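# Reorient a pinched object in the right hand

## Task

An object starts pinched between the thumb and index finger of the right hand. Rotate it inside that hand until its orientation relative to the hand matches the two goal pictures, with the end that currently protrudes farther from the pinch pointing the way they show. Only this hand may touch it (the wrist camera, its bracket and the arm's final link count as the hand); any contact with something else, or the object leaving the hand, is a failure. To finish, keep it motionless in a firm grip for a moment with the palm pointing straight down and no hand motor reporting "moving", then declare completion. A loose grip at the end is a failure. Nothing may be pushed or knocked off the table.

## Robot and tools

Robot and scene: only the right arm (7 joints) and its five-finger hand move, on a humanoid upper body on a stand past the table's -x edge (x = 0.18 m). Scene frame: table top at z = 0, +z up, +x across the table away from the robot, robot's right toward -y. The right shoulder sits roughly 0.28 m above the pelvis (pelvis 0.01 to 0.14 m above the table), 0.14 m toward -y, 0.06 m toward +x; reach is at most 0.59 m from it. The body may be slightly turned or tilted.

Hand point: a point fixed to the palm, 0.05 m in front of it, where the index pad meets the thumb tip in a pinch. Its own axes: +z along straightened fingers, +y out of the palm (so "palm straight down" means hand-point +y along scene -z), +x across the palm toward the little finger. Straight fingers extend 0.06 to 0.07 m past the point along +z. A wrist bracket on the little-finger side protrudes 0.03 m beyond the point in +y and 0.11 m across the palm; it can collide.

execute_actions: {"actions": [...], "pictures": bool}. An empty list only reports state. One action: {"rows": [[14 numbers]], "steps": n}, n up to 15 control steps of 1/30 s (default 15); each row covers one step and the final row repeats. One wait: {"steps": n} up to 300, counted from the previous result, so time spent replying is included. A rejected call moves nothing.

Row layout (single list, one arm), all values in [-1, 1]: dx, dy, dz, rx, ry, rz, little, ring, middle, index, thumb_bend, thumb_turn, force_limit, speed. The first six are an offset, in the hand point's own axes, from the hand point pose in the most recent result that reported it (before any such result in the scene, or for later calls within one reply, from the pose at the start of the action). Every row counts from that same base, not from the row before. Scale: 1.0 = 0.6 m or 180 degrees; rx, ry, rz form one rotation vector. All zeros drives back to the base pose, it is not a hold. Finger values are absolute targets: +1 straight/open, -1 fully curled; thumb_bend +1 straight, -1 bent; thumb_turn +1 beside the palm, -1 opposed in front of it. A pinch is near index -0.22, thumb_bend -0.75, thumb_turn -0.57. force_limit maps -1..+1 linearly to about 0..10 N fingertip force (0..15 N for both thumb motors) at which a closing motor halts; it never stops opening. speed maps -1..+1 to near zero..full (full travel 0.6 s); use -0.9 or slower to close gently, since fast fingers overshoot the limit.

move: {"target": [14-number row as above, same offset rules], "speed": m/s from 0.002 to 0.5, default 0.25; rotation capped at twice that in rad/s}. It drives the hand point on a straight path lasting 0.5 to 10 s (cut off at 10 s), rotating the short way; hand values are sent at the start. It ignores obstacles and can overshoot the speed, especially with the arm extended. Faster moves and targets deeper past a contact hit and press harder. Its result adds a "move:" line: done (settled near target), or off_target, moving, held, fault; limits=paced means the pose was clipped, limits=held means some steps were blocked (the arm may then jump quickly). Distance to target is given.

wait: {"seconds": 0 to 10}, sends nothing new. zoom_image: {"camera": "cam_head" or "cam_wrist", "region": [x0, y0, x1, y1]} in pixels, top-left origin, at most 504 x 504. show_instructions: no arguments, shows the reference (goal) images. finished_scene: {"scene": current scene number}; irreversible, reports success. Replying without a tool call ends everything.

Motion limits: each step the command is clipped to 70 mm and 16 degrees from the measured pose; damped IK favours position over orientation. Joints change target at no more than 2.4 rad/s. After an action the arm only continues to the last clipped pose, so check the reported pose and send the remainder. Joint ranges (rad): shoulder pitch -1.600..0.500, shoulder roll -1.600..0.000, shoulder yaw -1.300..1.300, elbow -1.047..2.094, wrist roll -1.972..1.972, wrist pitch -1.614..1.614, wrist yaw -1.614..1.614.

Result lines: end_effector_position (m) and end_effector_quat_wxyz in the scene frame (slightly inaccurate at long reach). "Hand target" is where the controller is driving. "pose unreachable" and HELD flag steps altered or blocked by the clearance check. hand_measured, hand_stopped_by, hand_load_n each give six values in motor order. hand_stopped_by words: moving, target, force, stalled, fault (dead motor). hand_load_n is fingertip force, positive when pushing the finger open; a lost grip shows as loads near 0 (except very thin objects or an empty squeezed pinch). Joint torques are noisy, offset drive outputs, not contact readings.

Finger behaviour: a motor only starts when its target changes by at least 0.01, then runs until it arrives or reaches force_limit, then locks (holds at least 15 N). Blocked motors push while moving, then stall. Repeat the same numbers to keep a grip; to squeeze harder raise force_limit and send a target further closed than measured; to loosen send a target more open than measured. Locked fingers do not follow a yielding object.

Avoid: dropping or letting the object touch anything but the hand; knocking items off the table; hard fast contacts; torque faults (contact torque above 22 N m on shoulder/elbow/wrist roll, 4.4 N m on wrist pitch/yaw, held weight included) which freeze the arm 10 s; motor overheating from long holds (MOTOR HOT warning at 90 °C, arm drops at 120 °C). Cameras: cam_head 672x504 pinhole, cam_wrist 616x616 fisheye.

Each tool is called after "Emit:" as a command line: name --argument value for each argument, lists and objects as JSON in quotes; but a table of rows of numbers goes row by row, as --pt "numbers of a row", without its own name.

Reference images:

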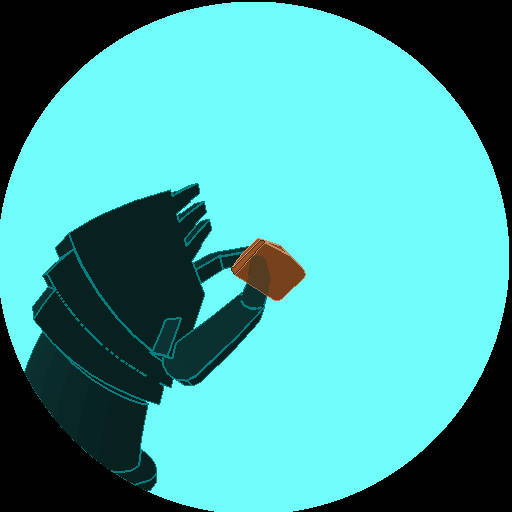

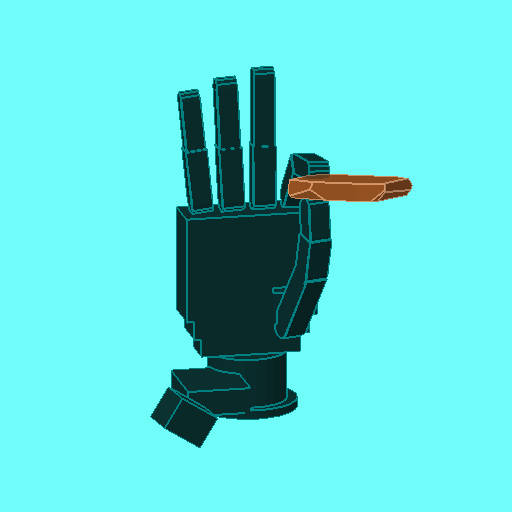

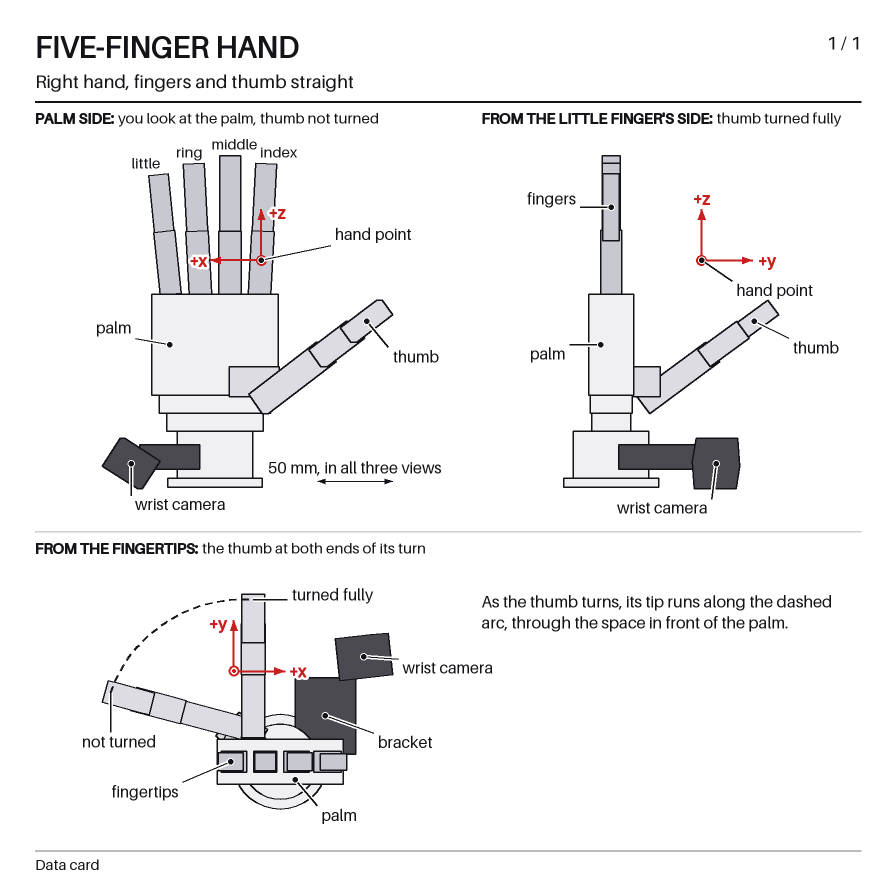

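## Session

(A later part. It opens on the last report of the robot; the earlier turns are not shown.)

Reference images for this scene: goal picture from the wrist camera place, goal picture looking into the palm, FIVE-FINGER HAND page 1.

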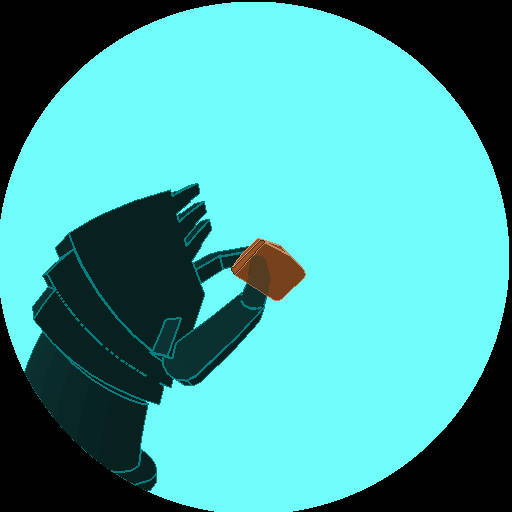

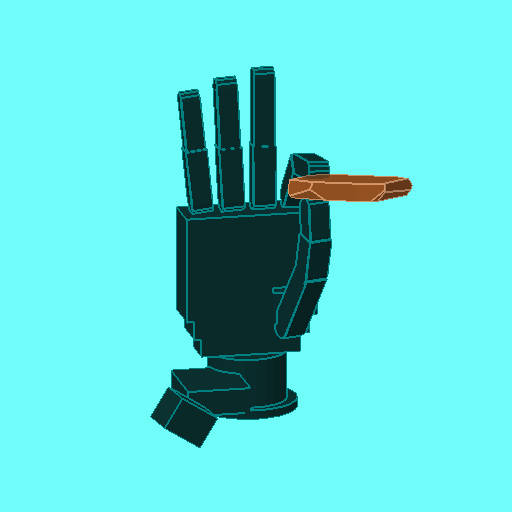

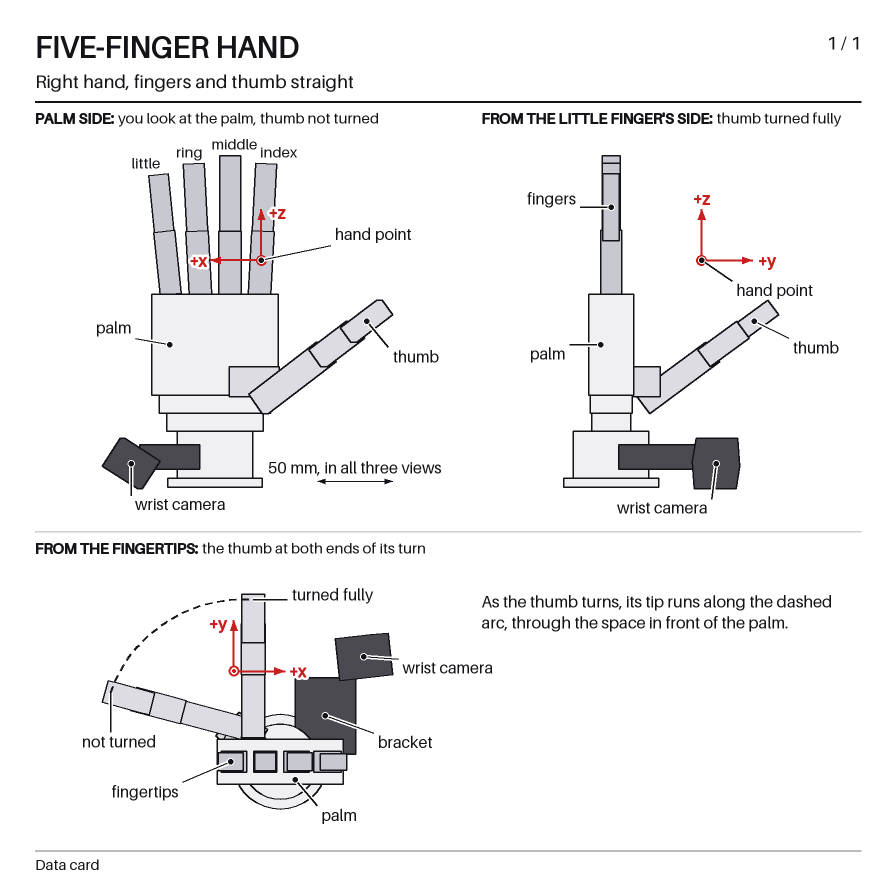

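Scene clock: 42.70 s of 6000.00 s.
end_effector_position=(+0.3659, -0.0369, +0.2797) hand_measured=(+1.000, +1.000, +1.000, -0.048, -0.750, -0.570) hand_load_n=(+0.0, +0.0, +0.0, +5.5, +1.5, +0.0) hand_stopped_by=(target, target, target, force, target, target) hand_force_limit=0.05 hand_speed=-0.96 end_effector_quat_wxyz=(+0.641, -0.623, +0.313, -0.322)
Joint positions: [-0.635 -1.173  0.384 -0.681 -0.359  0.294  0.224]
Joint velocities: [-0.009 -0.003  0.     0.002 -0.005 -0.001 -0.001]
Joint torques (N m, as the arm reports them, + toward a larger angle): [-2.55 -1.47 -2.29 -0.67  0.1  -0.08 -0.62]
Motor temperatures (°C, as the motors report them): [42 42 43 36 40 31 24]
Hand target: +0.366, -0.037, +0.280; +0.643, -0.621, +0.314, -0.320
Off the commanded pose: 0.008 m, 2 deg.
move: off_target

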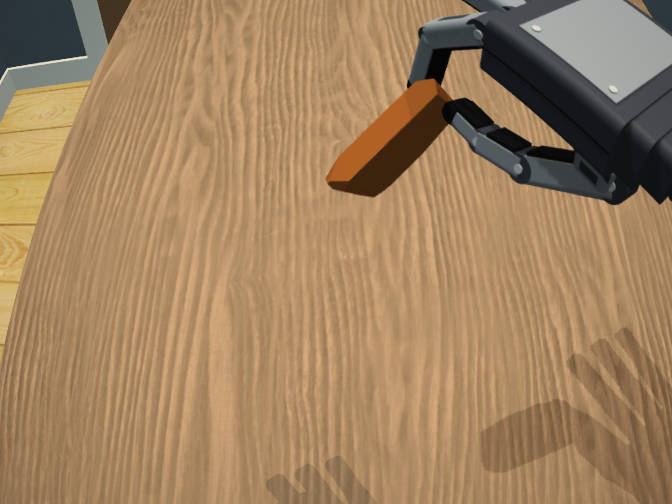

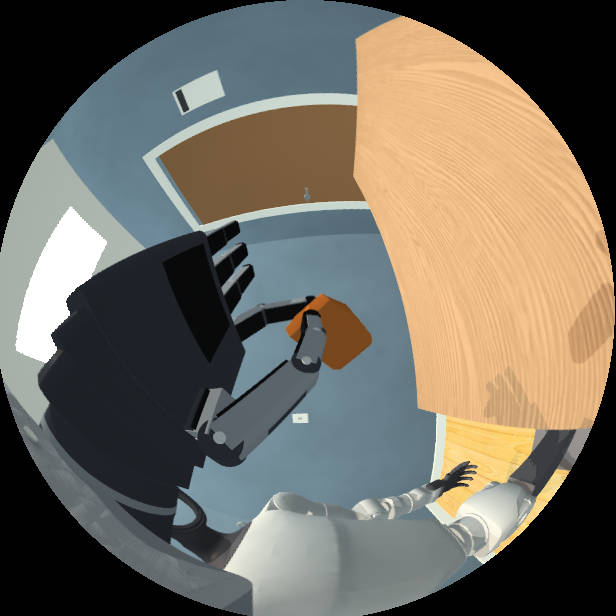

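Emit:
execute_actions --actions '[{"steps":60}]' --pictures false

Emit:
finished_scene --scene 1

Scene clock: 44.70 s of 6000.00 s.
end_effector_position=(+0.3659, -0.0369, +0.2797) hand_measured=(+1.000, +1.000, +1.000, -0.048, -0.750, -0.570) hand_load_n=(+0.0, +0.0, +0.0, +5.5, +1.5, +0.0) hand_stopped_by=(target, target, target, force, target, target) hand_force_limit=0.05 hand_speed=-0.96 end_effector_quat_wxyz=(+0.641, -0.623, +0.313, -0.322)
Joint positions: [-0.635 -1.173  0.384 -0.681 -0.359  0.294  0.224]
Joint velocities: [-0.006  0.003  0.012 -0.003 -0.011  0.     0.   ]
Joint torques (N m, as the arm reports them, + toward a larger angle): [-2.49 -1.59 -2.41 -0.78  0.19 -0.09 -0.64]
Motor temperatures (°C, as the motors report them): [42 42 43 36 40 31 24]
Hand target: +0.366, -0.037, +0.280; +0.643, -0.621, +0.314, -0.320
Off the commanded pose: 0.008 m, 2 deg.
Steps of this call (steps 1 to 60: nothing new was sent). Readings (end_effector_position | what the end effector reports):
1: (+0.3659, -0.0369, +0.2797) | hand_measured=(+1.000, +1.000, +1.000, -0.048, -0.750, -0.570) hand_load_n=(+0.0, +0.0, +0.0, +5.5, +1.5, +0.0) hand_stopped_by=(target, target, target, force, target, target) hand_force_limit=0.05 hand_speed=-0.96
2: (+0.3659, -0.0369, +0.2797) | hand_measured=(+1.000, +1.000, +1.000, -0.048, -0.750, -0.570) hand_load_n=(+0.0, +0.0, +0.0, +5.5, +1.5, +0.0) hand_stopped_by=(target, target, target, force, target, target) hand_force_limit=0.05 hand_speed=-0.96
4: (+0.3659, -0.0369, +0.2797) | hand_measured=(+1.000, +1.000, +1.000, -0.048, -0.750, -0.570) hand_load_n=(+0.0, +0.0, +0.0, +5.5, +1.5, +0.0) hand_stopped_by=(target, target, target, force, target, target) hand_force_limit=0.05 hand_speed=-0.96
8: (+0.3659, -0.0369, +0.2797) | hand_measured=(+1.000, +1.000, +1.000, -0.048, -0.750, -0.570) hand_load_n=(+0.0, +0.0, +0.0, +5.5, +1.5, +0.0) hand_stopped_by=(target, target, target, force, target, target) hand_force_limit=0.05 hand_speed=-0.96
60: the state above

The scene is finished: the task was done.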